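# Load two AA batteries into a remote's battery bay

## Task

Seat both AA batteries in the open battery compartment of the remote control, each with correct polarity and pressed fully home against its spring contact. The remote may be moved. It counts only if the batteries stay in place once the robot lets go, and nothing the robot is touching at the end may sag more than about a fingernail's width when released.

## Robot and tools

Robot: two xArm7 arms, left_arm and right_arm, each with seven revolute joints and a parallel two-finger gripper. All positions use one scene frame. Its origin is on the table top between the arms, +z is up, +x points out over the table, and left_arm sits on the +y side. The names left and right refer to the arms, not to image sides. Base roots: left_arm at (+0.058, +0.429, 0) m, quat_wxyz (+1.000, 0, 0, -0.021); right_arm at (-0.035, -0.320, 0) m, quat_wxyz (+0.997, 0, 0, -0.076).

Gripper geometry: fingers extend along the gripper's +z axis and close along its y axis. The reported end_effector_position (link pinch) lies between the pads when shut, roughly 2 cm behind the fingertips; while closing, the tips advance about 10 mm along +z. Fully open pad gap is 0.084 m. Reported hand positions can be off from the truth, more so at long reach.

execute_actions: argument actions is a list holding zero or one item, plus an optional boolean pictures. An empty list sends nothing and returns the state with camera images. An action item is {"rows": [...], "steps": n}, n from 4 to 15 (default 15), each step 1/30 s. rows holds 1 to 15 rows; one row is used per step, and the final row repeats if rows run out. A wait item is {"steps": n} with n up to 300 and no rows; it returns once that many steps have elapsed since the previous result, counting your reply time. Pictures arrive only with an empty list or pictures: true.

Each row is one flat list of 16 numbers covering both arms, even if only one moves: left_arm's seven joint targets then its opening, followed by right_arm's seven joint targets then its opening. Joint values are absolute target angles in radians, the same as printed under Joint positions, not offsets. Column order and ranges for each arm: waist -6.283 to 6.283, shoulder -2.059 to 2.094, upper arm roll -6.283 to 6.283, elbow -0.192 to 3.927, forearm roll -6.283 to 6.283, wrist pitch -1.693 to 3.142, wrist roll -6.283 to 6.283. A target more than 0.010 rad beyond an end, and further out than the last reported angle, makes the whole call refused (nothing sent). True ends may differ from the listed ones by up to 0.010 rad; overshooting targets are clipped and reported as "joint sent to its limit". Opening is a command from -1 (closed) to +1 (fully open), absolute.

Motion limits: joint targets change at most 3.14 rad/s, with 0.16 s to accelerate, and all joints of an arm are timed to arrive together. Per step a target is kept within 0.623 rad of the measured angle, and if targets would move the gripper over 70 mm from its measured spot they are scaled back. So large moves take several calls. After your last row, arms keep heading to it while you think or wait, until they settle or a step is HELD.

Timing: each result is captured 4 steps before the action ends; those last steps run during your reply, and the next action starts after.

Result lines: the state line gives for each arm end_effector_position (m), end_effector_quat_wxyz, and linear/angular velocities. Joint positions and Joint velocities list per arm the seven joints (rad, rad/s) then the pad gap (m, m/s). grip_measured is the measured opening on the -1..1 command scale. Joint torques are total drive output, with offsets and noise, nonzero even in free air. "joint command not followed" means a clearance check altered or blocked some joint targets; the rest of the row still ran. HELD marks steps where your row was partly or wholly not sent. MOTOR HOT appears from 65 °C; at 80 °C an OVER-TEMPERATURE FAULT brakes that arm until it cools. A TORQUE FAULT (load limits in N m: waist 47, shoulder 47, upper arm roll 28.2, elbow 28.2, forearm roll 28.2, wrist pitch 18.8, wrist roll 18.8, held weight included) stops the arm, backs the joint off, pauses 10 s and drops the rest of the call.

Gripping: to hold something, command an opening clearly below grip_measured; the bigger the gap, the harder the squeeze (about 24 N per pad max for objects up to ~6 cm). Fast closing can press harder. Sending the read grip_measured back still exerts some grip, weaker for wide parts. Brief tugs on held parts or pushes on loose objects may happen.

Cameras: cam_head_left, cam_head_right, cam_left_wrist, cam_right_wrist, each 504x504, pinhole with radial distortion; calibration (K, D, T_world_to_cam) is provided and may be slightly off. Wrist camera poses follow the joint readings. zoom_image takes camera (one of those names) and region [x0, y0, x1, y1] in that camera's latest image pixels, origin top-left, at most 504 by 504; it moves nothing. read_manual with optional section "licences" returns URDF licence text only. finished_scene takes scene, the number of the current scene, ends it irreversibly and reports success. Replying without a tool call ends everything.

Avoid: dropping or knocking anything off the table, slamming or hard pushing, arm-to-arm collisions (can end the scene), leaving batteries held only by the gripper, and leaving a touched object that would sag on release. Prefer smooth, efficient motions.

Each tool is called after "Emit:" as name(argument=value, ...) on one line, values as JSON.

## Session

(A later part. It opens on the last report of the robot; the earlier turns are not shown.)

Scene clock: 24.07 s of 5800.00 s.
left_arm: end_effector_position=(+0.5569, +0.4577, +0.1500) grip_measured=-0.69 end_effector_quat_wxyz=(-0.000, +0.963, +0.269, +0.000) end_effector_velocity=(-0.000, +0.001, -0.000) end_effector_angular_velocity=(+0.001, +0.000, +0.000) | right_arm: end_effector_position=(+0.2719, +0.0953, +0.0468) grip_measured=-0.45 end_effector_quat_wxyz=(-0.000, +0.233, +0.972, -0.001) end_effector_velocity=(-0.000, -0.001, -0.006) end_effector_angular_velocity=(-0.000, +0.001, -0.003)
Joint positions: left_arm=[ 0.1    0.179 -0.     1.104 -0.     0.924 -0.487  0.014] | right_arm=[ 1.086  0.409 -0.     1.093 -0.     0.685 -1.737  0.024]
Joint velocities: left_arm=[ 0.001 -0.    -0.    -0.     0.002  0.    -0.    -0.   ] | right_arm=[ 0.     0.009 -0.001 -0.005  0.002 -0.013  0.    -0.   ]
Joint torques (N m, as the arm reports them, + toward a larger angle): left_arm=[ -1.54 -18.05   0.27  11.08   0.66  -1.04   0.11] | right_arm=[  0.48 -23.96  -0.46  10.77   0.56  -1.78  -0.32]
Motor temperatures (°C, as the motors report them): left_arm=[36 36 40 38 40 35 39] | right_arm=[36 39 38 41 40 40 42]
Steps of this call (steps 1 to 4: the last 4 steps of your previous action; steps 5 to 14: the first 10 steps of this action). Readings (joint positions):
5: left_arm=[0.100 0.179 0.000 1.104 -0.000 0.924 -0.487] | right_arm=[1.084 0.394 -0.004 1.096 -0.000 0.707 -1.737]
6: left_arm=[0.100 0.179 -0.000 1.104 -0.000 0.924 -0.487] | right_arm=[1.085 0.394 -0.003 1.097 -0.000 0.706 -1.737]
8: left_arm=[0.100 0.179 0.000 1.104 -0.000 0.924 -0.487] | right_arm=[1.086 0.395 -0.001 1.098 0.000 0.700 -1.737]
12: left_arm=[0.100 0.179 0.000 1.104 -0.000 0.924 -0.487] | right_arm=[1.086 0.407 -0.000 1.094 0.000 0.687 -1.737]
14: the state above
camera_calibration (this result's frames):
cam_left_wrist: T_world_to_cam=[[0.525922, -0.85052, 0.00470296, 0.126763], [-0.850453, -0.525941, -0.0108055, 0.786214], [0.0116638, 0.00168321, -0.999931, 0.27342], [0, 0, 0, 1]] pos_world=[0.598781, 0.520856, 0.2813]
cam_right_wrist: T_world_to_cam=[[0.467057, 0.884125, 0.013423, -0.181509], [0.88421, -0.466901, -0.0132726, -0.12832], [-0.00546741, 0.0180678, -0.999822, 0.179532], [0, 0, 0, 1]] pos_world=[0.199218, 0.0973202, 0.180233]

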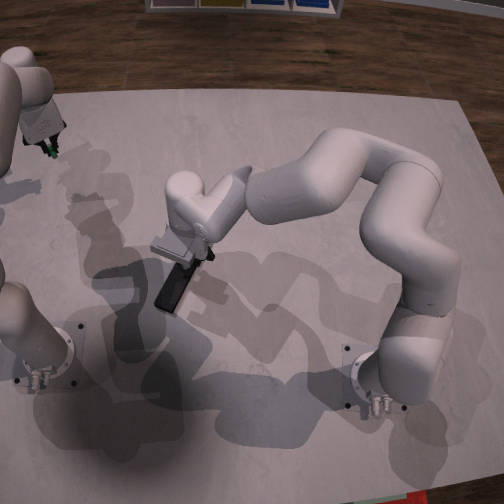

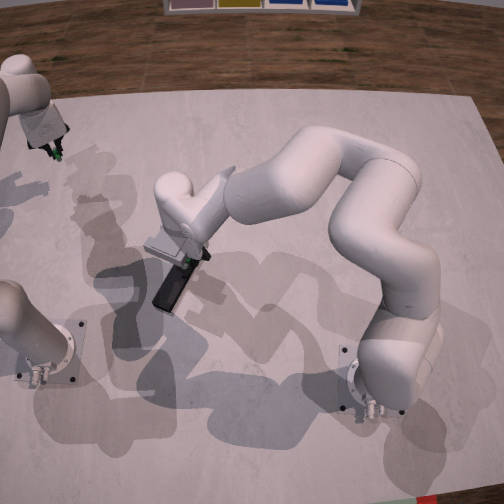

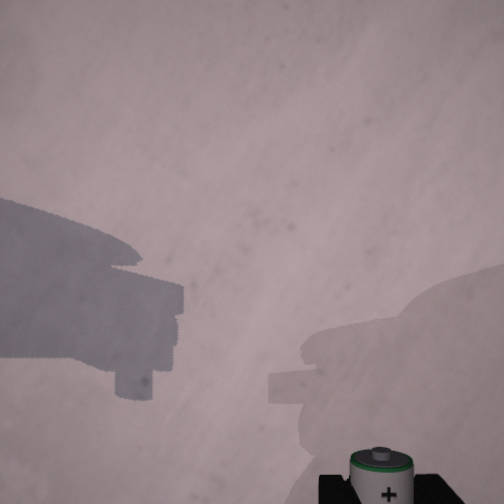

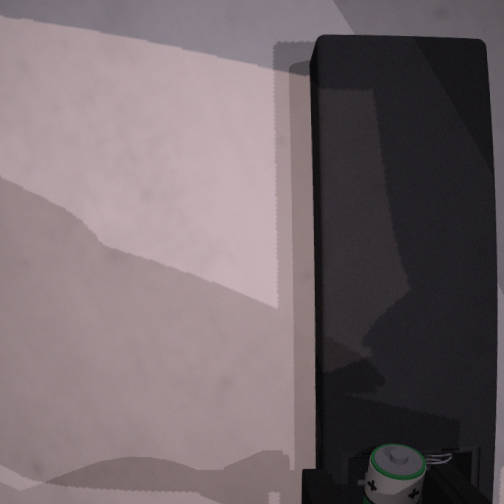

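Emit:
execute_actions(actions=[{"rows":[[0.1,0.1793,0,1.1037,0,0.9244,-0.487,-0.95,1.0867,0.4085,0,1.093,0,0.6845,-1.7373,-0.5],[0.1,0.1793,0,1.1037,0,0.9244,-0.487,-0.95,1.0867,0.4085,0,1.093,0,0.6845,-1.7373,-0.54],[0.1,0.1793,0,1.1037,0,0.9244,-0.487,-0.95,1.0867,0.4085,0,1.093,0,0.6845,-1.7373,-0.58],[0.1,0.1793,0,1.1037,0,0.9244,-0.487,-0.95,1.0867,0.4085,0,1.093,0,0.6845,-1.7373,-0.61],[0.1,0.1793,0,1.1037,0,0.9244,-0.487,-0.95,1.0867,0.4085,0,1.093,0,0.6845,-1.7373,-0.64],[0.1,0.1793,0,1.1037,0,0.9244,-0.487,-0.95,1.0867,0.4085,0,1.093,0,0.6845,-1.7373,-0.67],[0.1,0.1793,0,1.1037,0,0.9244,-0.487,-0.95,1.0867,0.4085,0,1.093,0,0.6845,-1.7373,-0.69],[0.1,0.1793,0,1.1037,0,0.9244,-0.487,-0.95,1.0867,0.4085,0,1.093,0,0.6845,-1.7373,-0.71],[0.1,0.1793,0,1.1037,0,0.9244,-0.487,-0.95,1.0867,0.4085,0,1.093,0,0.6845,-1.7373,-0.73]],"steps":15}], pictures=true)

Emit:
zoom_image(camera="cam_right_wrist", region=[290, 394, 480, 504])

Scene clock: 25.67 s of 5800.00 s.
left_arm: end_effector_position=(+0.5569, +0.4577, +0.1500) grip_measured=-0.69 end_effector_quat_wxyz=(-0.000, +0.963, +0.269, +0.000) end_effector_velocity=(-0.000, +0.000, -0.000) end_effector_angular_velocity=(+0.001, +0.000, -0.001) | right_arm: end_effector_position=(+0.2722, +0.0960, +0.0474) grip_measured=-0.72 end_effector_quat_wxyz=(+0.000, +0.233, +0.972, +0.000) end_effector_velocity=(+0.001, -0.000, +0.001) end_effector_angular_velocity=(-0.000, -0.001, -0.000)
Joint positions: left_arm=[ 0.1    0.179 -0.     1.104 -0.     0.924 -0.487  0.014] | right_arm=[ 1.087  0.408 -0.     1.093 -0.     0.684 -1.737  0.012]
Joint velocities: left_arm=[-0.    -0.    -0.    -0.     0.001 -0.     0.     0.   ] | right_arm=[-0.001 -0.001 -0.     0.    -0.001  0.001  0.    -0.   ]
Joint torques (N m, as the arm reports them, + toward a larger angle): left_arm=[ -1.89 -18.05   0.22  11.09   0.65  -0.97   0.15] | right_arm=[  0.4  -21.82  -0.36   9.84   0.55  -1.62  -0.35]
Motor temperatures (°C, as the motors report them): left_arm=[36 36 40 38 40 35 39] | right_arm=[36 39 38 41 40 40 42]
Steps of this call (steps 1 to 4: the last 4 steps of your previous action; steps 5 to 15: the robot went on to your last target; steps 16 to 37: nothing new was sent; steps 38 to 48: the first 11 steps of this action). Readings (joint positions):
38: left_arm=[0.100 0.179 0.000 1.104 0.000 0.924 -0.487] | right_arm=[1.087 0.408 0.000 1.093 -0.000 0.684 -1.737]
39: left_arm=[0.100 0.179 0.000 1.104 -0.000 0.924 -0.487] | right_arm=[1.087 0.408 0.000 1.093 0.000 0.684 -1.737]
41: left_arm=[0.100 0.179 -0.000 1.104 0.000 0.924 -0.487] | right_arm=[1.087 0.408 0.000 1.093 0.000 0.684 -1.737]
45: left_arm=[0.100 0.179 0.000 1.104 -0.000 0.924 -0.487] | right_arm=[1.087 0.408 0.000 1.093 -0.000 0.684 -1.737]
48: the state above
camera_calibration (this result's frames):
cam_left_wrist: T_world_to_cam=[[0.525922, -0.85052, 0.00470281, 0.126763], [-0.850453, -0.525941, -0.0108055, 0.786214], [0.0116637, 0.00168333, -0.999931, 0.27342], [0, 0, 0, 1]] pos_world=[0.598781, 0.520856, 0.2813]
cam_right_wrist: T_world_to_cam=[[0.46685, 0.884198, 0.0156517, -0.182288], [0.884327, -0.466689, -0.0129429, -0.128363], [-0.00413958, 0.0198836, -0.999794, 0.179663], [0, 0, 0, 1]] pos_world=[0.19936, 0.0977006, 0.180818]

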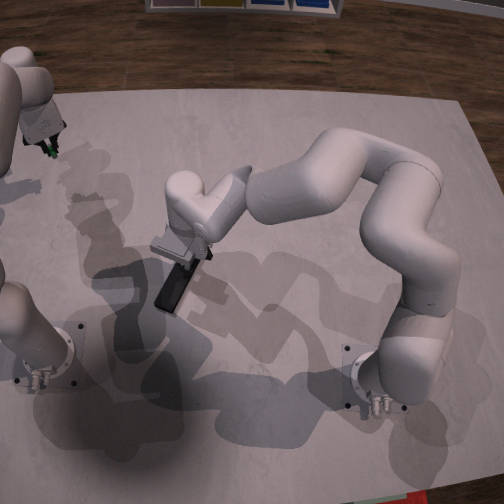

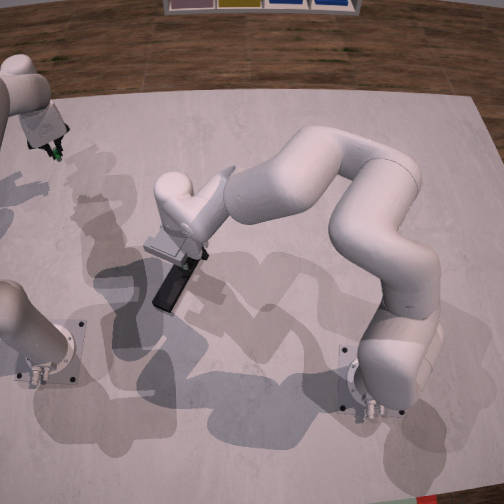

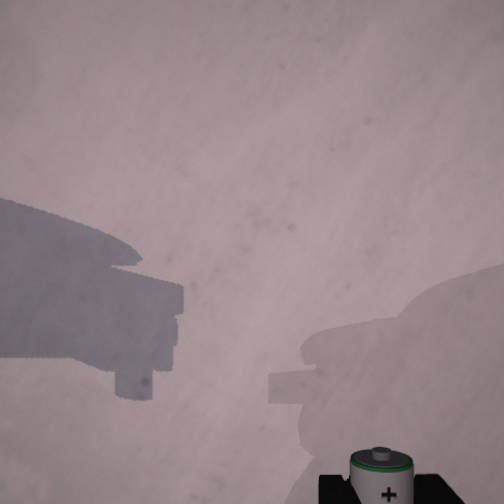

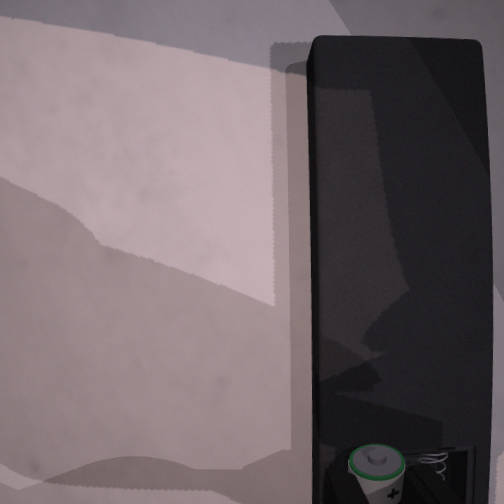

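Region (290, 394, 480, 504) of cam_right_wrist's 504x504 image, scaled by 2.653, with more detail than that image has; it fills the top 292 rows of this view, and the rest is white.

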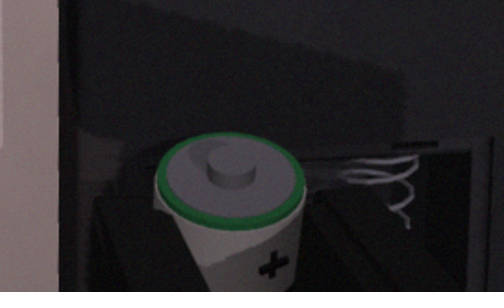

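Emit:
execute_actions(actions=[{"rows":[[0.1,0.1793,0,1.1037,0,0.9244,-0.487,-0.95,1.0867,0.4085,0,1.093,0,0.6845,-1.7373,-0.66],[0.1,0.1793,0,1.1037,0,0.9244,-0.487,-0.95,1.0867,0.4085,0,1.093,0,0.6845,-1.7373,-0.62],[0.1,0.1793,0,1.1037,0,0.9244,-0.487,-0.95,1.0867,0.4085,0,1.093,0,0.6845,-1.7373,-0.58],[0.1,0.1793,0,1.1037,0,0.9244,-0.487,-0.95,1.0867,0.4085,0,1.093,0,0.6845,-1.7373,-0.58],[0.1,0.1793,0,1.1037,0,0.9244,-0.487,-0.95,1.0867,0.402,0,1.094,0,0.692,-1.7373,-0.58],[0.1,0.1793,0,1.1037,0,0.9244,-0.487,-0.95,1.0867,0.393,0,1.096,0,0.703,-1.7373,-0.58],[0.1,0.1793,0,1.1037,0,0.9244,-0.487,-0.95,1.0867,0.383,0,1.098,0,0.715,-1.7373,-0.58],[0.1,0.1793,0,1.1037,0,0.9244,-0.487,-0.95,1.0867,0.374,0,1.0995,0,0.7255,-1.7373,-0.58],[0.1,0.1793,0,1.1037,0,0.9244,-0.487,-0.95,1.0867,0.374,0,1.0995,0,0.7255,-1.7373,-0.58],[0.1,0.1793,0,1.1037,0,0.9244,-0.487,-0.95,1.0867,0.374,0,1.0995,0,0.7255,-1.7373,-0.58],[0.1,0.1793,0,1.1037,0,0.9244,-0.487,-0.95,1.083,0.366,0,1.087,0,0.721,-1.741,-0.58],[0.1,0.1793,0,1.1037,0,0.9244,-0.487,-0.95,1.0795,0.358,0,1.075,0,0.717,-1.7445,-0.58],[0.1,0.1793,0,1.1037,0,0.9244,-0.487,-0.95,1.076,0.350,0,1.063,0,0.7125,-1.748,-0.58],[0.1,0.1793,0,1.1037,0,0.9244,-0.487,-0.95,1.0729,0.3428,0,1.051,0,0.7082,-1.7511,-0.58]],"steps":15}])

Emit:
execute_actions(actions=[{"rows":[[0.1,0.1793,0,1.1037,0,0.9244,-0.487,-0.95,1.0729,0.3428,0,1.051,0,0.7082,-1.7511,-0.58],[0.1,0.1793,0,1.1037,0,0.9244,-0.487,-0.95,1.0729,0.3428,0,1.051,0,0.7082,-1.7511,-0.58],[0.1,0.1793,0,1.1037,0,0.9244,-0.487,-0.95,1.0729,0.3428,0,1.051,0,0.7082,-1.7511,-0.58],[0.1,0.1793,0,1.1037,0,0.9244,-0.487,-0.95,1.0729,0.345,0,1.0506,0,0.7057,-1.7511,-0.58],[0.1,0.1793,0,1.1037,0,0.9244,-0.487,-0.95,1.0729,0.347,0,1.0502,0,0.7032,-1.7511,-0.58],[0.1,0.1793,0,1.1037,0,0.9244,-0.487,-0.95,1.0729,0.349,0,1.0499,0,0.7007,-1.7511,-0.58],[0.1,0.1793,0,1.1037,0,0.9244,-0.487,-0.95,1.0729,0.3512,0,1.0495,0,0.6983,-1.7511,-0.58]],"steps":12}], pictures=true)

Emit:
zoom_image(camera="cam_right_wrist", region=[314, 394, 504, 504])

Scene clock: 27.10 s of 5800.00 s.
left_arm: end_effector_position=(+0.5569, +0.4577, +0.1500) grip_measured=-0.69 end_effector_quat_wxyz=(-0.000, +0.963, +0.269, +0.000) end_effector_velocity=(-0.000, +0.001, -0.000) end_effector_angular_velocity=(+0.001, +0.001, -0.000) | right_arm: end_effector_position=(+0.2730, +0.0971, +0.0654) grip_measured=-0.60 end_effector_quat_wxyz=(+0.001, +0.233, +0.972, +0.002) end_effector_velocity=(+0.015, +0.011, +0.054) end_effector_angular_velocity=(+0.072, -0.052, +0.007)
Joint positions: left_arm=[ 0.1    0.179 -0.     1.104 -0.     0.924 -0.487  0.014] | right_arm=[ 1.087  0.373 -0.     1.101  0.     0.723 -1.737  0.018]
Joint velocities: left_arm=[ 0.001 -0.     0.    -0.001  0.001 -0.     0.001 -0.   ] | right_arm=[-0.013 -0.104  0.002  0.003  0.001  0.018 -0.019 -0.   ]
Joint torques (N m, as the arm reports them, + toward a larger angle): left_arm=[ -1.92 -17.79   0.13  11.09   0.66  -0.89   0.09] | right_arm=[ -1.2  -18.93  -0.62   6.72   0.51  -1.15  -0.42]
Motor temperatures (°C, as the motors report them): left_arm=[36 36 40 38 40 35 39] | right_arm=[36 39 38 41 40 40 42]
Steps of this call (steps 1 to 4: the last 4 steps of your previous action; steps 5 to 15: the robot went on to your last target; steps 16 to 32: nothing new was sent; steps 33 to 43: the first 11 steps of this action). Readings (joint positions):
33: left_arm=[0.100 0.179 -0.000 1.104 -0.000 0.924 -0.487] | right_arm=[1.087 0.408 0.000 1.093 0.000 0.685 -1.737]
34: left_arm=[0.100 0.179 -0.000 1.104 -0.000 0.924 -0.487] | right_arm=[1.087 0.409 0.000 1.093 0.000 0.685 -1.737]
36: left_arm=[0.100 0.179 0.000 1.104 0.000 0.924 -0.487] | right_arm=[1.087 0.409 -0.000 1.092 0.000 0.685 -1.737]
40: left_arm=[0.100 0.179 -0.000 1.104 -0.000 0.924 -0.487] | right_arm=[1.087 0.394 0.000 1.094 -0.000 0.704 -1.737]
43: the state above

Scene clock: 27.50 s of 5800.00 s.
left_arm: end_effector_position=(+0.5569, +0.4577, +0.1500) grip_measured=-0.69 end_effector_quat_wxyz=(-0.000, +0.963, +0.269, +0.000) end_effector_velocity=(+0.001, -0.000, +0.001) end_effector_angular_velocity=(+0.001, -0.003, -0.001) | right_arm: end_effector_position=(+0.2706, +0.0828, +0.0611) grip_measured=-0.60 end_effector_quat_wxyz=(+0.000, +0.233, +0.973, +0.000) end_effector_velocity=(-0.004, -0.004, -0.030) end_effector_angular_velocity=(-0.017, +0.012, +0.002)
Joint positions: left_arm=[ 0.1    0.179 -0.     1.104 -0.     0.924 -0.487  0.014] | right_arm=[ 1.073  0.349  0.     1.05   0.     0.7   -1.751  0.018]
Joint velocities: left_arm=[-0.001 -0.001  0.     0.002  0.    -0.    -0.    -0.   ] | right_arm=[ 0.001  0.058  0.    -0.015 -0.002 -0.052  0.    -0.   ]
Joint torques (N m, as the arm reports them, + toward a larger angle): left_arm=[ -2.19 -17.88   0.37  10.94   0.73  -0.96   0.1 ] | right_arm=[ -0.11 -21.8   -0.82  10.25   0.51  -1.28  -0.35]
Motor temperatures (°C, as the motors report them): left_arm=[36 36 40 38 40 35 39] | right_arm=[36 39 38 41 40 40 42]
Steps of this call (steps 1 to 4: the last 4 steps of your previous action; steps 5 to 12: the first 8 steps of this action). Readings (joint positions):
5: left_arm=[0.100 0.179 0.000 1.104 -0.000 0.924 -0.487] | right_arm=[1.074 0.346 -0.000 1.055 -0.000 0.711 -1.749]
6: left_arm=[0.100 0.179 -0.000 1.104 0.000 0.924 -0.487] | right_arm=[1.073 0.344 -0.001 1.051 -0.000 0.710 -1.750]
8: left_arm=[0.100 0.179 0.000 1.104 0.000 0.924 -0.487] | right_arm=[1.072 0.343 -0.001 1.050 -0.000 0.708 -1.751]
12: the state above
camera_calibration (this result's frames):
cam_left_wrist: T_world_to_cam=[[0.525923, -0.850519, 0.00470289, 0.126763], [-0.850452, -0.525941, -0.0108054, 0.786214], [0.0116637, 0.00168322, -0.999931, 0.27342], [0, 0, 0, 1]] pos_world=[0.598781, 0.520856, 0.2813]
cam_right_wrist: T_world_to_cam=[[0.466123, 0.884584, 0.0155127, -0.169905], [0.884709, -0.465957, -0.0131869, -0.13301], [-0.00443662, 0.0198709, -0.999793, 0.193666], [0, 0, 0, 1]] pos_world=[0.197731, 0.0844699, 0.194508]

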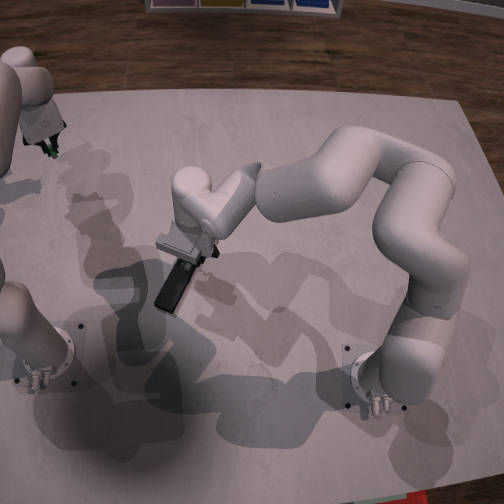

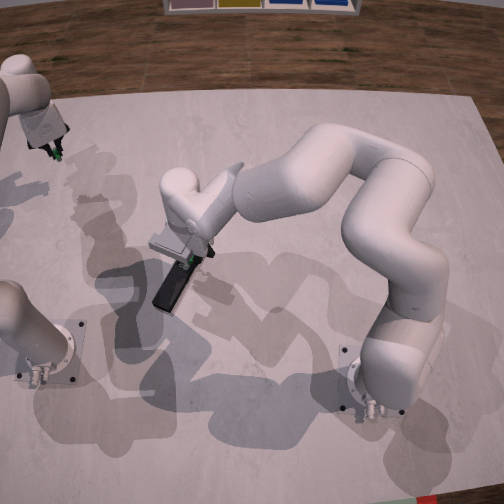

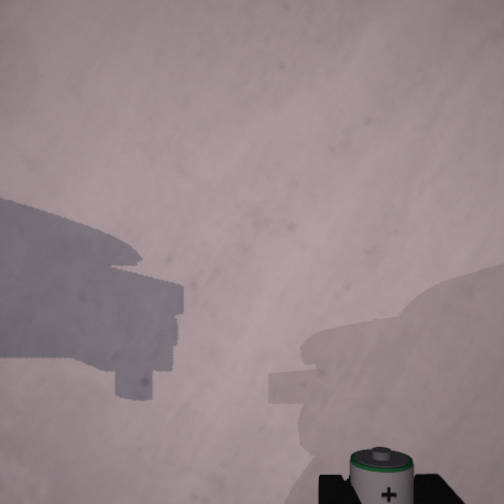

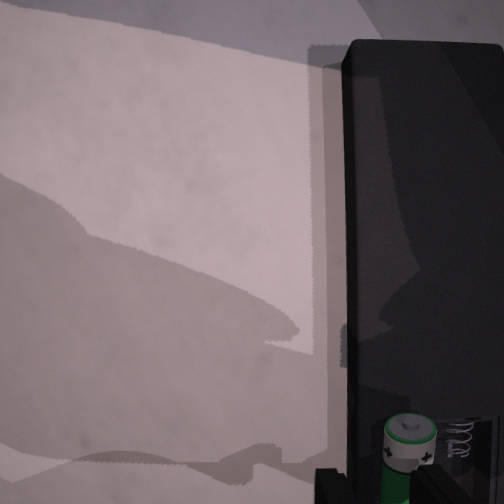

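Region (314, 394, 504, 504) of cam_right_wrist's 504x504 image, scaled by 2.653, with more detail than that image has; it fills the top 292 rows of this view, and the rest is white.

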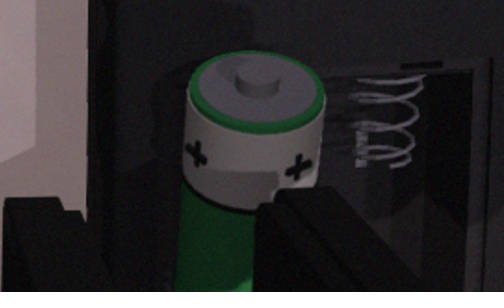

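Emit:
execute_actions(actions=[{"rows":[[0.1,0.1793,0,1.1037,0,0.9244,-0.487,-0.95,1.0729,0.3533,0,1.0491,0,0.6958,-1.7511,-0.58],[0.1,0.1793,0,1.1037,0,0.9244,-0.487,-0.95,1.0729,0.3554,0,1.0487,0,0.6933,-1.7511,-0.58],[0.1,0.1793,0,1.1037,0,0.9244,-0.487,-0.95,1.0729,0.3575,0,1.0483,0,0.6908,-1.7511,-0.58],[0.1,0.1793,0,1.1037,0,0.9244,-0.487,-0.95,1.0729,0.3596,0,1.048,0,0.6884,-1.7511,-0.58],[0.1,0.1793,0,1.1037,0,0.9244,-0.487,-0.95,1.0729,0.3617,0,1.0476,0,0.6859,-1.7511,-0.58],[0.1,0.1793,0,1.1037,0,0.9244,-0.487,-0.95,1.0729,0.3638,0,1.0472,0,0.6834,-1.7511,-0.58]],"steps":12}])

Scene clock: 28.30 s of 5800.00 s.
left_arm: end_effector_position=(+0.5569, +0.4577, +0.1500) grip_measured=-0.69 end_effector_quat_wxyz=(-0.000, +0.963, +0.269, +0.000) end_effector_velocity=(+0.001, +0.000, +0.001) end_effector_angular_velocity=(+0.001, -0.002, -0.001) | right_arm: end_effector_position=(+0.2706, +0.0822, +0.0540) grip_measured=-0.60 end_effector_quat_wxyz=(-0.000, +0.233, +0.973, -0.000) end_effector_velocity=(-0.004, -0.005, -0.019) end_effector_angular_velocity=(-0.016, +0.012, +0.001)
Joint positions: left_arm=[ 0.1    0.179 -0.     1.104 -0.     0.924 -0.487  0.014] | right_arm=[ 1.073  0.363  0.     1.047 -0.     0.685 -1.751  0.018]
Joint velocities: left_arm=[-0.    -0.     0.     0.002  0.001  0.     0.001 -0.   ] | right_arm=[ 0.     0.031  0.    -0.013 -0.001 -0.024 -0.     0.   ]
Joint torques (N m, as the arm reports them, + toward a larger angle): left_arm=[ -1.71 -17.85   0.25  10.9    0.66  -0.95   0.11] | right_arm=[  0.33 -23.51  -0.43  10.8    0.44  -1.84  -0.39]
Motor temperatures (°C, as the motors report them): left_arm=[36 36 40 38 40 35 39] | right_arm=[36 39 38 41 40 40 42]
Steps of this call (steps 1 to 4: the last 4 steps of your previous action; steps 5 to 15: the robot went on to your last target; step 16: nothing new was sent; steps 17 to 24: the first 8 steps of this action). Readings (joint positions):
17: left_arm=[0.100 0.179 0.000 1.104 0.000 0.924 -0.487] | right_arm=[1.073 0.351 0.000 1.049 -0.000 0.698 -1.751]
18: left_arm=[0.100 0.179 0.000 1.104 0.000 0.924 -0.487] | right_arm=[1.073 0.352 -0.000 1.050 0.000 0.697 -1.751]
20: left_arm=[0.100 0.179 -0.000 1.104 -0.000 0.924 -0.487] | right_arm=[1.073 0.355 -0.000 1.049 0.000 0.693 -1.751]
24: the state above

No contact yet. Continue.

Emit:
execute_actions(actions=[{"rows":[[0.1,0.1793,0,1.1037,0,0.9244,-0.487,-0.95,1.0729,0.3659,0,1.0468,0,0.6809,-1.7511,-0.58],[0.1,0.1793,0,1.1037,0,0.9244,-0.487,-0.95,1.0729,0.368,0,1.0465,0,0.6785,-1.7511,-0.58],[0.1,0.1793,0,1.1037,0,0.9244,-0.487,-0.95,1.0729,0.370,0,1.0461,0,0.676,-1.7511,-0.58],[0.1,0.1793,0,1.1037,0,0.9244,-0.487,-0.95,1.0729,0.3721,0,1.0457,0,0.6736,-1.7511,-0.58],[0.1,0.1793,0,1.1037,0,0.9244,-0.487,-0.95,1.0729,0.3742,0,1.0453,0,0.6711,-1.7511,-0.58],[0.1,0.1793,0,1.1037,0,0.9244,-0.487,-0.95,1.0729,0.3763,0,1.0449,0,0.6686,-1.7511,-0.58]],"steps":14}], pictures=true)

Emit:
zoom_image(camera="cam_right_wrist", region=[314, 394, 504, 504])

Scene clock: 28.93 s of 5800.00 s.
left_arm: end_effector_position=(+0.5569, +0.4577, +0.1500) grip_measured=-0.69 end_effector_quat_wxyz=(-0.000, +0.963, +0.269, +0.000) end_effector_velocity=(+0.000, -0.000, -0.000) end_effector_angular_velocity=(+0.001, +0.000, -0.001) | right_arm: end_effector_position=(+0.2726, +0.0847, +0.0510) grip_measured=-0.60 end_effector_quat_wxyz=(+0.002, +0.233, +0.972, +0.004) end_effector_velocity=(-0.001, -0.001, -0.003) end_effector_angular_velocity=(-0.003, +0.003, -0.001)
Joint positions: left_arm=[ 0.1    0.179  0.     1.104  0.     0.924 -0.487  0.014] | right_arm=[ 1.073  0.373 -0.     1.049  0.     0.667 -1.751  0.018]
Joint velocities: left_arm=[-0.     0.    -0.     0.     0.001  0.     0.     0.   ] | right_arm=[ 0.     0.003  0.    -0.005  0.    -0.003  0.001  0.   ]
Joint torques (N m, as the arm reports them, + toward a larger angle): left_arm=[ -1.82 -18.16   0.2   11.11   0.58  -0.97   0.1 ] | right_arm=[  0.68 -15.05  -0.3    5.29   0.42   0.59  -0.4 ]
Motor temperatures (°C, as the motors report them): left_arm=[36 36 40 38 40 35 39] | right_arm=[36 39 38 41 40 40 42]
Steps of this call (steps 1 to 4: the last 4 steps of your previous action; steps 5 to 9: the robot went on to your last target; steps 10 to 19: the first 10 steps of this action). Readings (joint positions):
10: left_arm=[0.100 0.179 0.000 1.104 0.000 0.924 -0.487] | right_arm=[1.073 0.364 0.000 1.047 -0.000 0.683 -1.751]
11: left_arm=[0.100 0.179 0.000 1.104 0.000 0.924 -0.487] | right_arm=[1.073 0.365 -0.000 1.047 -0.000 0.682 -1.751]
13: left_arm=[0.100 0.179 -0.000 1.104 -0.000 0.924 -0.487] | right_arm=[1.073 0.368 -0.000 1.047 0.000 0.678 -1.751]
17: left_arm=[0.100 0.179 0.000 1.104 0.000 0.924 -0.487] | right_arm=[1.073 0.373 -0.000 1.049 0.000 0.668 -1.751]
19: the state above
camera_calibration (this result's frames):
cam_left_wrist: T_world_to_cam=[[0.525923, -0.850519, 0.00470282, 0.126763], [-0.850452, -0.525941, -0.0108057, 0.786214], [0.0116638, 0.00168342, -0.999931, 0.273419], [0, 0, 0, 1]] pos_world=[0.598781, 0.520856, 0.2813]
cam_right_wrist: T_world_to_cam=[[0.466801, 0.88405, 0.02349, -0.17287], [0.884362, -0.466655, -0.0117017, -0.13397], [0.000616844, 0.026236, -0.999656, 0.181644], [0, 0, 0, 1]] pos_world=[0.199062, 0.0855426, 0.184075]

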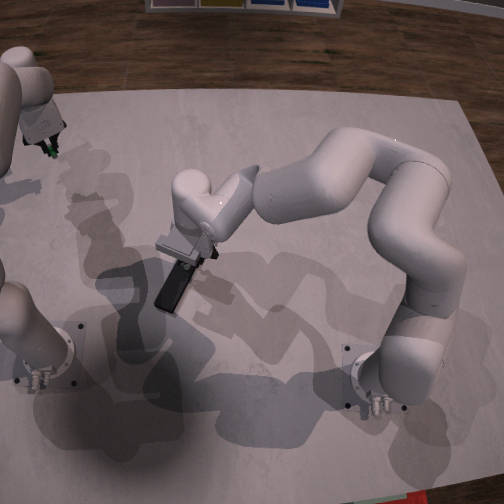

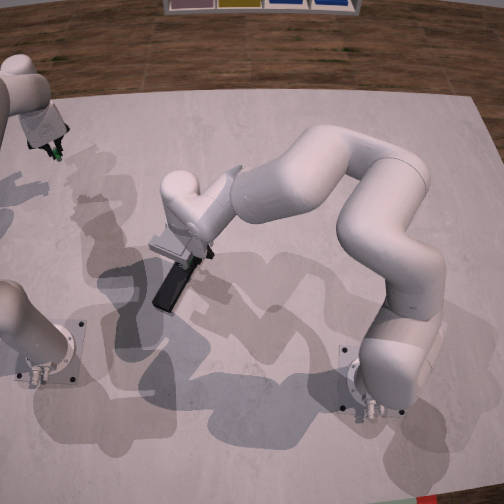

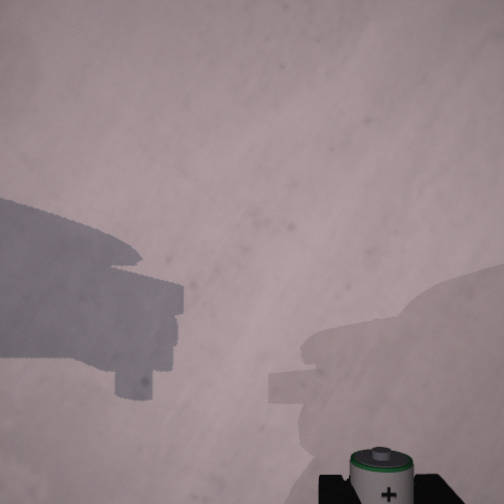

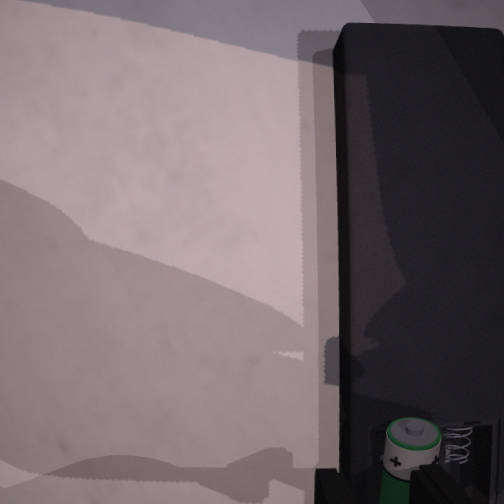

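Region (314, 394, 504, 504) of cam_right_wrist's 504x504 image, scaled by 2.653, with more detail than that image has; it fills the top 292 rows of this view, and the rest is white.

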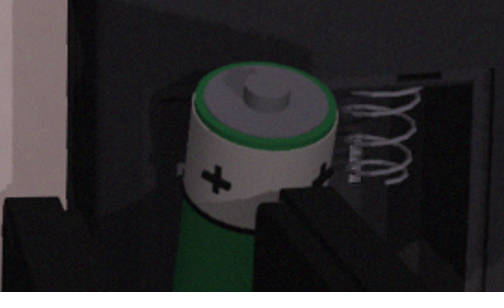

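Emit:
execute_actions(actions=[{"rows":[[0.1,0.1793,0,1.1037,0,0.9244,-0.487,-0.95,1.0729,0.3745,0,1.043,0,0.668,-1.7511,-0.58],[0.1,0.1793,0,1.1037,0,0.9244,-0.487,-0.95,1.0729,0.3727,0,1.041,0,0.668,-1.7511,-0.58],[0.1,0.1793,0,1.1037,0,0.9244,-0.487,-0.95,1.0729,0.371,0,1.039,0,0.668,-1.7511,-0.58],[0.1,0.1793,0,1.1037,0,0.9244,-0.487,-0.95,1.0729,0.3695,0,1.0365,0,0.667,-1.7511,-0.58],[0.1,0.1793,0,1.1037,0,0.9244,-0.487,-0.95,1.0729,0.368,0,1.034,0,0.666,-1.7511,-0.58],[0.1,0.1793,0,1.1037,0,0.9244,-0.487,-0.95,1.0729,0.3665,0,1.032,0,0.6655,-1.7511,-0.58]],"steps":14}], pictures=true)

Emit:
zoom_image(camera="cam_right_wrist", region=[314, 394, 504, 504])

Scene clock: 29.90 s of 5800.00 s.
left_arm: end_effector_position=(+0.5569, +0.4577, +0.1500) grip_measured=-0.69 end_effector_quat_wxyz=(-0.000, +0.963, +0.269, +0.000) end_effector_velocity=(-0.001, +0.000, -0.000) end_effector_angular_velocity=(-0.000, +0.001, -0.000) | right_arm: end_effector_position=(+0.2701, +0.0807, +0.0499) grip_measured=-0.60 end_effector_quat_wxyz=(+0.001, +0.233, +0.972, +0.002) end_effector_velocity=(-0.000, +0.000, -0.001) end_effector_angular_velocity=(-0.001, +0.000, +0.001)
Joint positions: left_arm=[ 0.1    0.179  0.     1.104  0.     0.924 -0.487  0.014] | right_arm=[ 1.073  0.366 -0.001  1.034 -0.     0.665 -1.751  0.018]
Joint velocities: left_arm=[ 0.001 -0.001  0.    -0.002 -0.    -0.     0.001 -0.   ] | right_arm=[-0.     0.002  0.001  0.001 -0.001 -0.     0.    -0.   ]
Joint torques (N m, as the arm reports them, + toward a larger angle): left_arm=[ -1.68 -18.03   0.33  11.15   0.83  -0.95   0.2 ] | right_arm=[ 2.26 -7.07  1.28 -0.59  0.44  3.78 -0.35]
Motor temperatures (°C, as the motors report them): left_arm=[36 36 40 38 40 35 39] | right_arm=[36 39 38 41 40 40 42]
Steps of this call (steps 1 to 4: the last 4 steps of your previous action; steps 5 to 15: the robot went on to your last target; steps 16 to 19: nothing new was sent; steps 20 to 29: the first 10 steps of this action). Readings (joint positions):
20: left_arm=[0.100 0.179 -0.000 1.104 -0.000 0.924 -0.487] | right_arm=[1.073 0.374 -0.000 1.047 0.000 0.668 -1.751]
21: left_arm=[0.100 0.179 0.000 1.104 0.000 0.924 -0.487] | right_arm=[1.073 0.374 -0.000 1.046 0.000 0.667 -1.751]
23: left_arm=[0.100 0.179 -0.000 1.104 -0.000 0.924 -0.487] | right_arm=[1.073 0.371 -0.000 1.042 -0.000 0.667 -1.751]
27: left_arm=[0.100 0.179 0.000 1.104 0.000 0.924 -0.487] | right_arm=[1.073 0.366 -0.001 1.035 -0.000 0.665 -1.751]
29: the state above
camera_calibration (this result's frames):
cam_left_wrist: T_world_to_cam=[[0.525923, -0.850519, 0.00470278, 0.126763], [-0.850452, -0.525941, -0.0108056, 0.786214], [0.0116637, 0.0016834, -0.999931, 0.27342], [0, 0, 0, 1]] pos_world=[0.598781, 0.520856, 0.2813]
cam_right_wrist: T_world_to_cam=[[0.467516, 0.883785, 0.0187527, -0.168159], [0.883982, -0.467361, -0.0122371, -0.133454], [-0.00205072, 0.0222981, -0.999749, 0.181626], [0, 0, 0, 1]] pos_world=[0.196961, 0.0821957, 0.183101]

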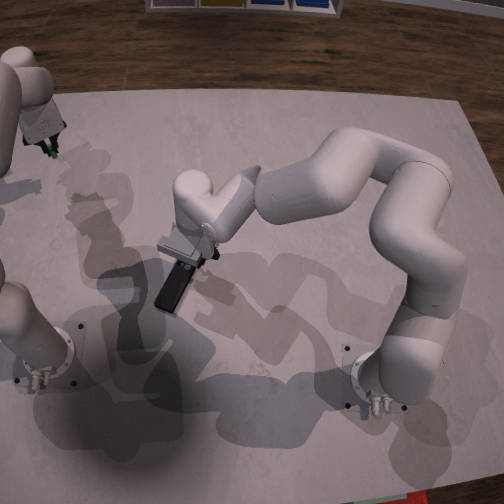

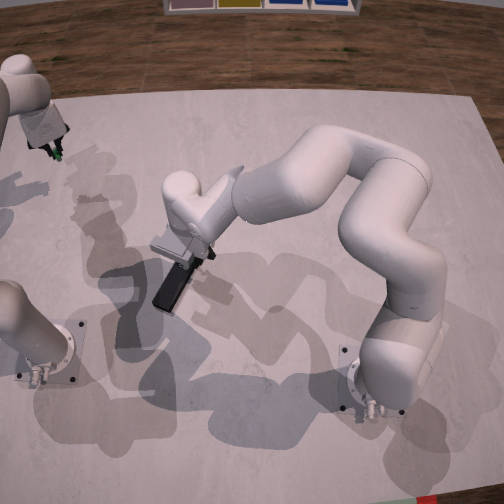

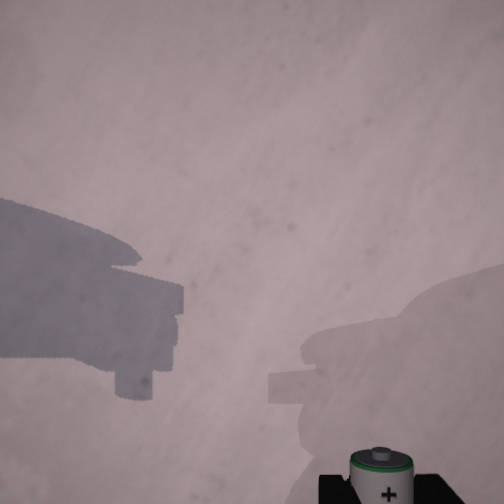

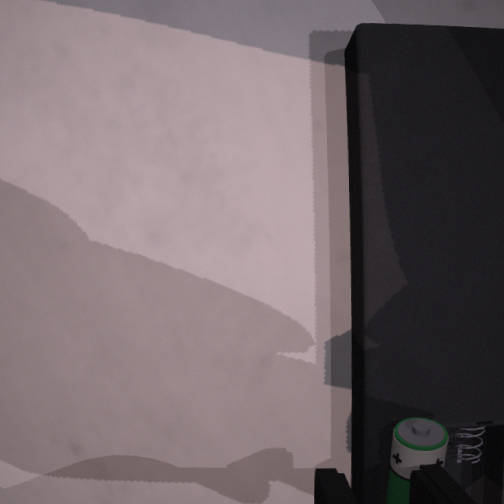

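Region (314, 394, 504, 504) of cam_right_wrist's 504x504 image, scaled by 2.653, with more detail than that image has; it fills the top 292 rows of this view, and the rest is white.

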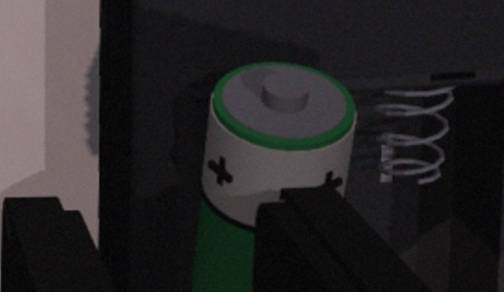

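Emit:
execute_actions(actions=[{"rows":[[0.1,0.1793,0,1.1037,0,0.9244,-0.487,-0.95,1.0729,0.3655,0,1.0322,0,0.6667,-1.7511,-0.58],[0.1,0.1793,0,1.1037,0,0.9244,-0.487,-0.95,1.0729,0.3645,0,1.0324,0,0.668,-1.7511,-0.58],[0.1,0.1793,0,1.1037,0,0.9244,-0.487,-0.95,1.0729,0.3635,0,1.0326,0,0.6692,-1.7511,-0.58],[0.1,0.1793,0,1.1037,0,0.9244,-0.487,-0.95,1.0729,0.3625,0,1.0328,0,0.6705,-1.7511,-0.58]],"steps":10}])

Scene clock: 30.47 s of 5800.00 s.
left_arm: end_effector_position=(+0.5569, +0.4577, +0.1500) grip_measured=-0.69 end_effector_quat_wxyz=(-0.000, +0.963, +0.269, +0.000) end_effector_velocity=(-0.001, +0.000, -0.000) end_effector_angular_velocity=(-0.000, +0.001, +0.002) | right_arm: end_effector_position=(+0.2693, +0.0795, +0.0502) grip_measured=-0.60 end_effector_quat_wxyz=(-0.000, +0.233, +0.972, -0.001) end_effector_velocity=(-0.004, -0.009, -0.001) end_effector_angular_velocity=(-0.020, +0.014, -0.005)
Joint positions: left_arm=[ 0.1    0.179 -0.     1.104 -0.     0.924 -0.487  0.014] | right_arm=[ 1.073  0.364 -0.001  1.033 -0.     0.671 -1.751  0.018]
Joint velocities: left_arm=[ 0.001 -0.    -0.    -0.002 -0.    -0.    -0.    -0.   ] | right_arm=[-0.002 -0.011 -0.003 -0.015  0.001  0.019 -0.001 -0.   ]
Joint torques (N m, as the arm reports them, + toward a larger angle): left_arm=[ -1.78 -17.79   0.25  11.07   0.62  -0.96   0.11] | right_arm=[ 4.14 -8.05  3.12  0.91  0.67  3.27 -0.46]
Motor temperatures (°C, as the motors report them): left_arm=[36 36 40 38 40 35 39] | right_arm=[36 39 38 41 40 40 42]
Steps of this call (steps 1 to 4: the last 4 steps of your previous action; steps 5 to 11: the robot went on to your last target; steps 12 to 17: the first 6 steps of this action). Readings (joint positions):
12: left_arm=[0.100 0.179 -0.000 1.104 -0.000 0.924 -0.487] | right_arm=[1.073 0.366 -0.000 1.035 -0.000 0.665 -1.751]
13: left_arm=[0.100 0.179 -0.000 1.104 -0.000 0.924 -0.487] | right_arm=[1.073 0.366 -0.000 1.035 -0.000 0.666 -1.751]
15: left_arm=[0.100 0.179 -0.000 1.104 0.000 0.924 -0.487] | right_arm=[1.073 0.365 -0.001 1.034 -0.000 0.668 -1.751]
17: the state above

Emit:
execute_actions(actions=[{"rows":[[0.1,0.1793,0,1.1037,0,0.9244,-0.487,-0.95,1.0719,0.3625,0,1.033,0,0.6706,-1.7521,-0.58],[0.1,0.1793,0,1.1037,0,0.9244,-0.487,-0.95,1.0709,0.3627,0,1.0334,0,0.6707,-1.7531,-0.58],[0.1,0.1793,0,1.1037,0,0.9244,-0.487,-0.95,1.0699,0.363,0,1.0338,0,0.6708,-1.7541,-0.58],[0.1,0.1793,0,1.1037,0,0.9244,-0.487,-0.95,1.0689,0.3632,0,1.0342,0,0.671,-1.7551,-0.58],[0.1,0.1793,0,1.1037,0,0.9244,-0.487,-0.95,1.0679,0.3635,0,1.0346,0,0.6711,-1.7561,-0.58],[0.1,0.1793,0,1.1037,0,0.9244,-0.487,-0.95,1.0669,0.3637,0,1.035,0,0.6713,-1.7571,-0.58],[0.1,0.1793,0,1.1037,0,0.9244,-0.487,-0.95,1.0659,0.364,0,1.0354,0,0.6714,-1.7581,-0.58],[0.1,0.1793,0,1.1037,0,0.9244,-0.487,-0.95,1.0649,0.3642,0,1.0358,0,0.6716,-1.7591,-0.58]],"steps":14}], pictures=true)

Emit:
zoom_image(camera="cam_right_wrist", region=[314, 394, 504, 504])

Scene clock: 31.03 s of 5800.00 s.
left_arm: end_effector_position=(+0.5569, +0.4577, +0.1500) grip_measured=-0.69 end_effector_quat_wxyz=(-0.000, +0.963, +0.269, +0.000) end_effector_velocity=(-0.000, -0.000, -0.000) end_effector_angular_velocity=(-0.001, +0.001, +0.001) | right_arm: end_effector_position=(+0.2703, +0.0788, +0.0502) grip_measured=-0.60 end_effector_quat_wxyz=(-0.001, +0.231, +0.973, -0.001) end_effector_velocity=(+0.008, -0.007, -0.002) end_effector_angular_velocity=(-0.005, +0.000, -0.008)
Joint positions: left_arm=[ 0.1    0.179  0.     1.104  0.     0.924 -0.487  0.014] | right_arm=[ 1.067  0.364  0.002  1.035  0.     0.672 -1.759  0.018]
Joint velocities: left_arm=[ 0.    -0.001 -0.    -0.001 -0.001  0.    -0.     0.   ] | right_arm=[-0.012  0.005 -0.007  0.002 -0.001  0.    -0.01   0.   ]
Joint torques (N m, as the arm reports them, + toward a larger angle): left_arm=[ -1.97 -17.8    0.24  11.26   0.68  -0.95   0.16] | right_arm=[ 0.37 -9.47 -0.76  2.19  0.25  1.59 -0.34]
Motor temperatures (°C, as the motors report them): left_arm=[36 36 40 38 40 35 39] | right_arm=[36 39 38 41 40 40 42]
Steps of this call (steps 1 to 4: the last 4 steps of your previous action; steps 5 to 7: the robot went on to your last target; steps 8 to 17: the first 10 steps of this action). Readings (joint positions):
8: left_arm=[0.100 0.179 -0.000 1.104 0.000 0.924 -0.487] | right_arm=[1.072 0.363 -0.001 1.032 -0.000 0.671 -1.751]
9: left_arm=[0.100 0.179 -0.000 1.104 0.000 0.924 -0.487] | right_arm=[1.072 0.363 -0.001 1.033 -0.000 0.671 -1.752]
11: left_arm=[0.100 0.179 0.000 1.104 -0.000 0.924 -0.487] | right_arm=[1.071 0.363 0.000 1.033 0.000 0.671 -1.753]
15: left_arm=[0.100 0.179 -0.000 1.104 -0.000 0.924 -0.487] | right_arm=[1.068 0.364 0.002 1.034 0.000 0.672 -1.757]
17: the state above
camera_calibration (this result's frames):
cam_left_wrist: T_world_to_cam=[[0.525922, -0.85052, 0.00470264, 0.126763], [-0.850453, -0.525941, -0.0108053, 0.786214], [0.0116635, 0.00168339, -0.999931, 0.27342], [0, 0, 0, 1]] pos_world=[0.598781, 0.520856, 0.2813]
cam_right_wrist: T_world_to_cam=[[0.463858, 0.885808, 0.0134105, -0.165483], [0.885885, -0.463678, -0.0145033, -0.135236], [-0.00662897, 0.0186076, -0.999805, 0.183568], [0, 0, 0, 1]] pos_world=[0.19778, 0.0804644, 0.18379]

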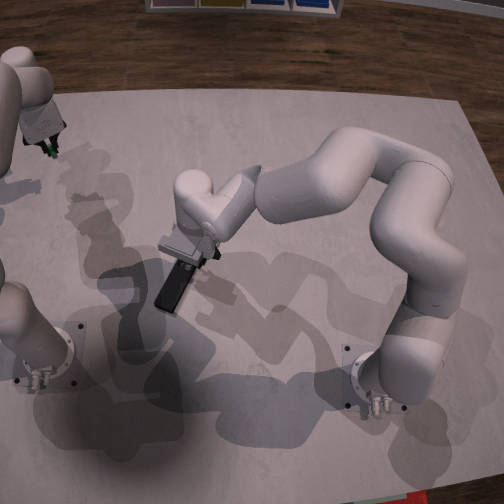

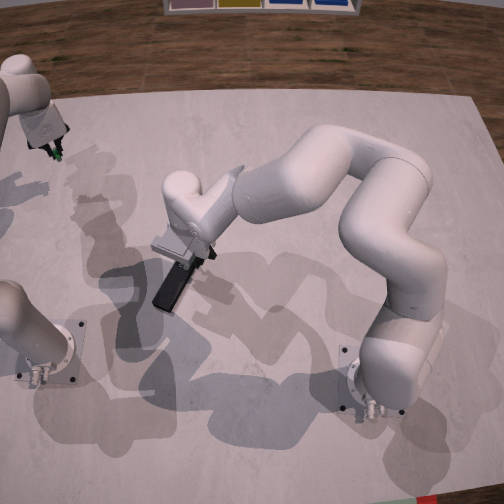

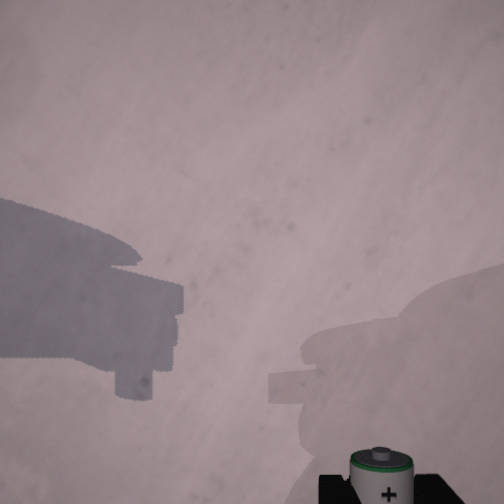

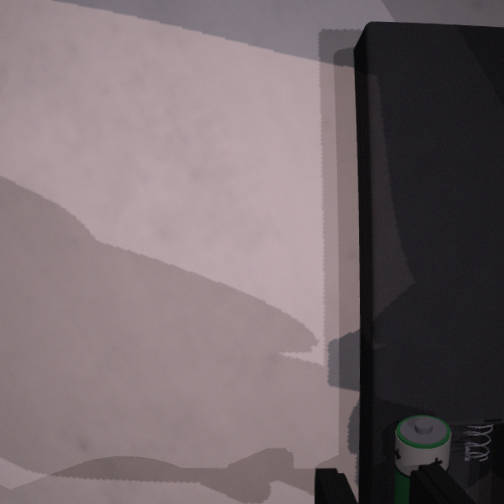

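Region (314, 394, 504, 504) of cam_right_wrist's 504x504 image, scaled by 2.653, with more detail than that image has; it fills the top 292 rows of this view, and the rest is white.

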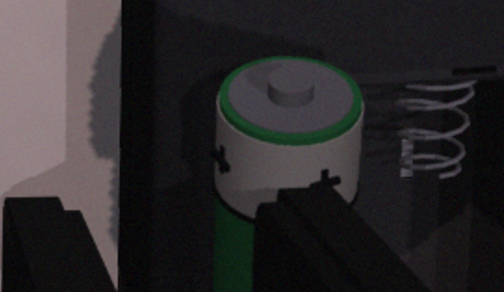

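Emit:
execute_actions(actions=[{"rows":[[0.1,0.1793,0,1.1037,0,0.9244,-0.487,-0.95,1.0649,0.3645,0,1.037,0,0.6724,-1.7591,-0.58],[0.1,0.1793,0,1.1037,0,0.9244,-0.487,-0.95,1.0649,0.3648,0,1.038,0,0.6732,-1.7591,-0.58],[0.1,0.1793,0,1.1037,0,0.9244,-0.487,-0.95,1.0649,0.3651,0,1.039,0,0.674,-1.7591,-0.58],[0.1,0.1793,0,1.1037,0,0.9244,-0.487,-0.95,1.0649,0.3654,0,1.040,0,0.6748,-1.7591,-0.58],[0.1,0.1793,0,1.1037,0,0.9244,-0.487,-0.95,1.0649,0.3658,0,1.041,0,0.6756,-1.7591,-0.58],[0.1,0.1793,0,1.1037,0,0.9244,-0.487,-0.95,1.0649,0.3662,0,1.0428,0,0.6765,-1.7591,-0.58]],"steps":12}], pictures=true)

Emit:
zoom_image(camera="cam_right_wrist", region=[314, 394, 504, 504])

Scene clock: 32.13 s of 5800.00 s.
left_arm: end_effector_position=(+0.5569, +0.4577, +0.1500) grip_measured=-0.69 end_effector_quat_wxyz=(-0.000, +0.963, +0.269, +0.000) end_effector_velocity=(+0.000, +0.001, +0.000) end_effector_angular_velocity=(+0.001, -0.001, +0.003) | right_arm: end_effector_position=(+0.2728, +0.0786, +0.0507) grip_measured=-0.60 end_effector_quat_wxyz=(-0.001, +0.233, +0.973, -0.001) end_effector_velocity=(+0.002, +0.005, +0.002) end_effector_angular_velocity=(+0.004, -0.002, +0.003)
Joint positions: left_arm=[ 0.1    0.179 -0.     1.104 -0.     0.924 -0.487  0.014] | right_arm=[ 1.065  0.367  0.     1.041 -0.     0.676 -1.759  0.018]
Joint velocities: left_arm=[ 0.001  0.    -0.     0.001  0.001  0.    -0.003  0.   ] | right_arm=[0.002 0.008 0.002 0.018 0.    0.006 0.    0.   ]
Joint torques (N m, as the arm reports them, + toward a larger angle): left_arm=[ -1.64 -17.99   0.17  10.91   0.56  -0.97   0.11] | right_arm=[  1.76 -15.96   0.66   6.56   0.52  -0.71  -0.34]
Motor temperatures (°C, as the motors report them): left_arm=[36 36 40 38 40 35 39] | right_arm=[36 39 38 41 40 40 42]
Steps of this call (steps 1 to 4: the last 4 steps of your previous action; steps 5 to 15: the robot went on to your last target; steps 16 to 25: nothing new was sent; steps 26 to 33: the first 8 steps of this action). Readings (joint positions):
26: left_arm=[0.100 0.179 0.000 1.104 -0.000 0.924 -0.487] | right_arm=[1.065 0.365 -0.000 1.035 -0.000 0.672 -1.759]
27: left_arm=[0.100 0.179 0.000 1.104 -0.000 0.924 -0.487] | right_arm=[1.065 0.365 -0.000 1.036 -0.000 0.672 -1.759]
29: left_arm=[0.100 0.179 0.000 1.104 -0.000 0.924 -0.487] | right_arm=[1.065 0.366 -0.000 1.037 -0.000 0.674 -1.759]
33: the state above
camera_calibration (this result's frames):
cam_left_wrist: T_world_to_cam=[[0.525922, -0.85052, 0.00470289, 0.126763], [-0.850453, -0.525941, -0.0108055, 0.786214], [0.0116637, 0.00168326, -0.999931, 0.27342], [0, 0, 0, 1]] pos_world=[0.598781, 0.520856, 0.2813]
cam_right_wrist: T_world_to_cam=[[0.466515, 0.884422, 0.0126814, -0.167049], [0.884492, -0.466358, -0.0135731, -0.136938], [-0.00609026, 0.0175487, -0.999827, 0.183984], [0, 0, 0, 1]] pos_world=[0.200173, 0.0806513, 0.184212]

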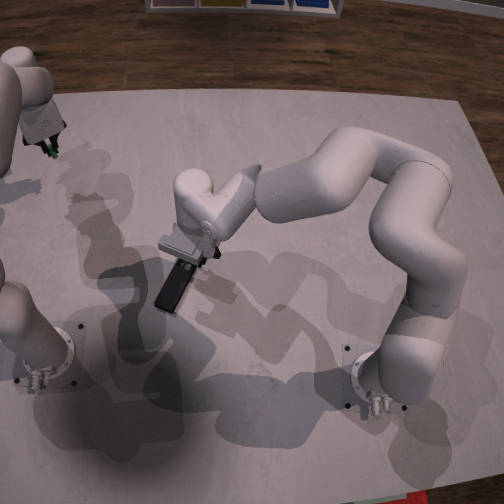

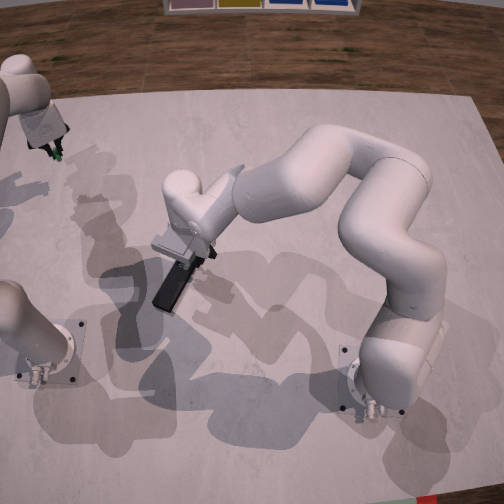

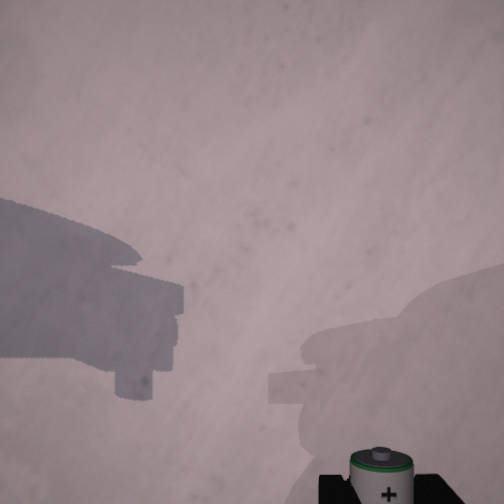

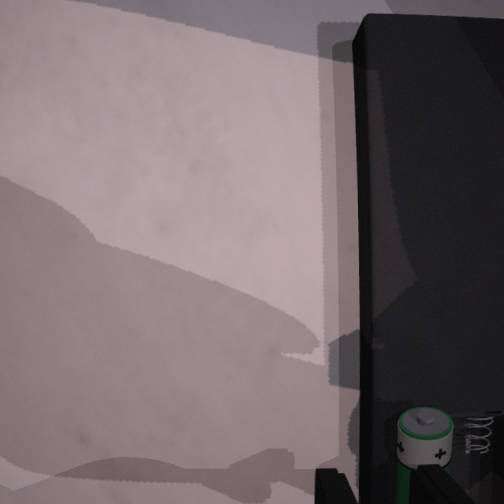

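Region (314, 394, 504, 504) of cam_right_wrist's 504x504 image, scaled by 2.653, with more detail than that image has; it fills the top 292 rows of this view, and the rest is white.

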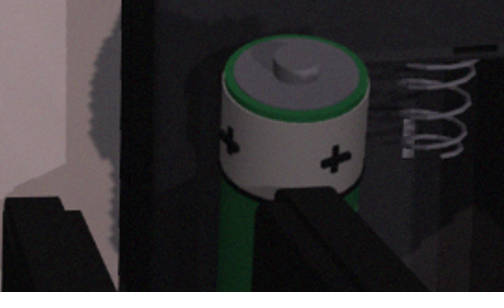

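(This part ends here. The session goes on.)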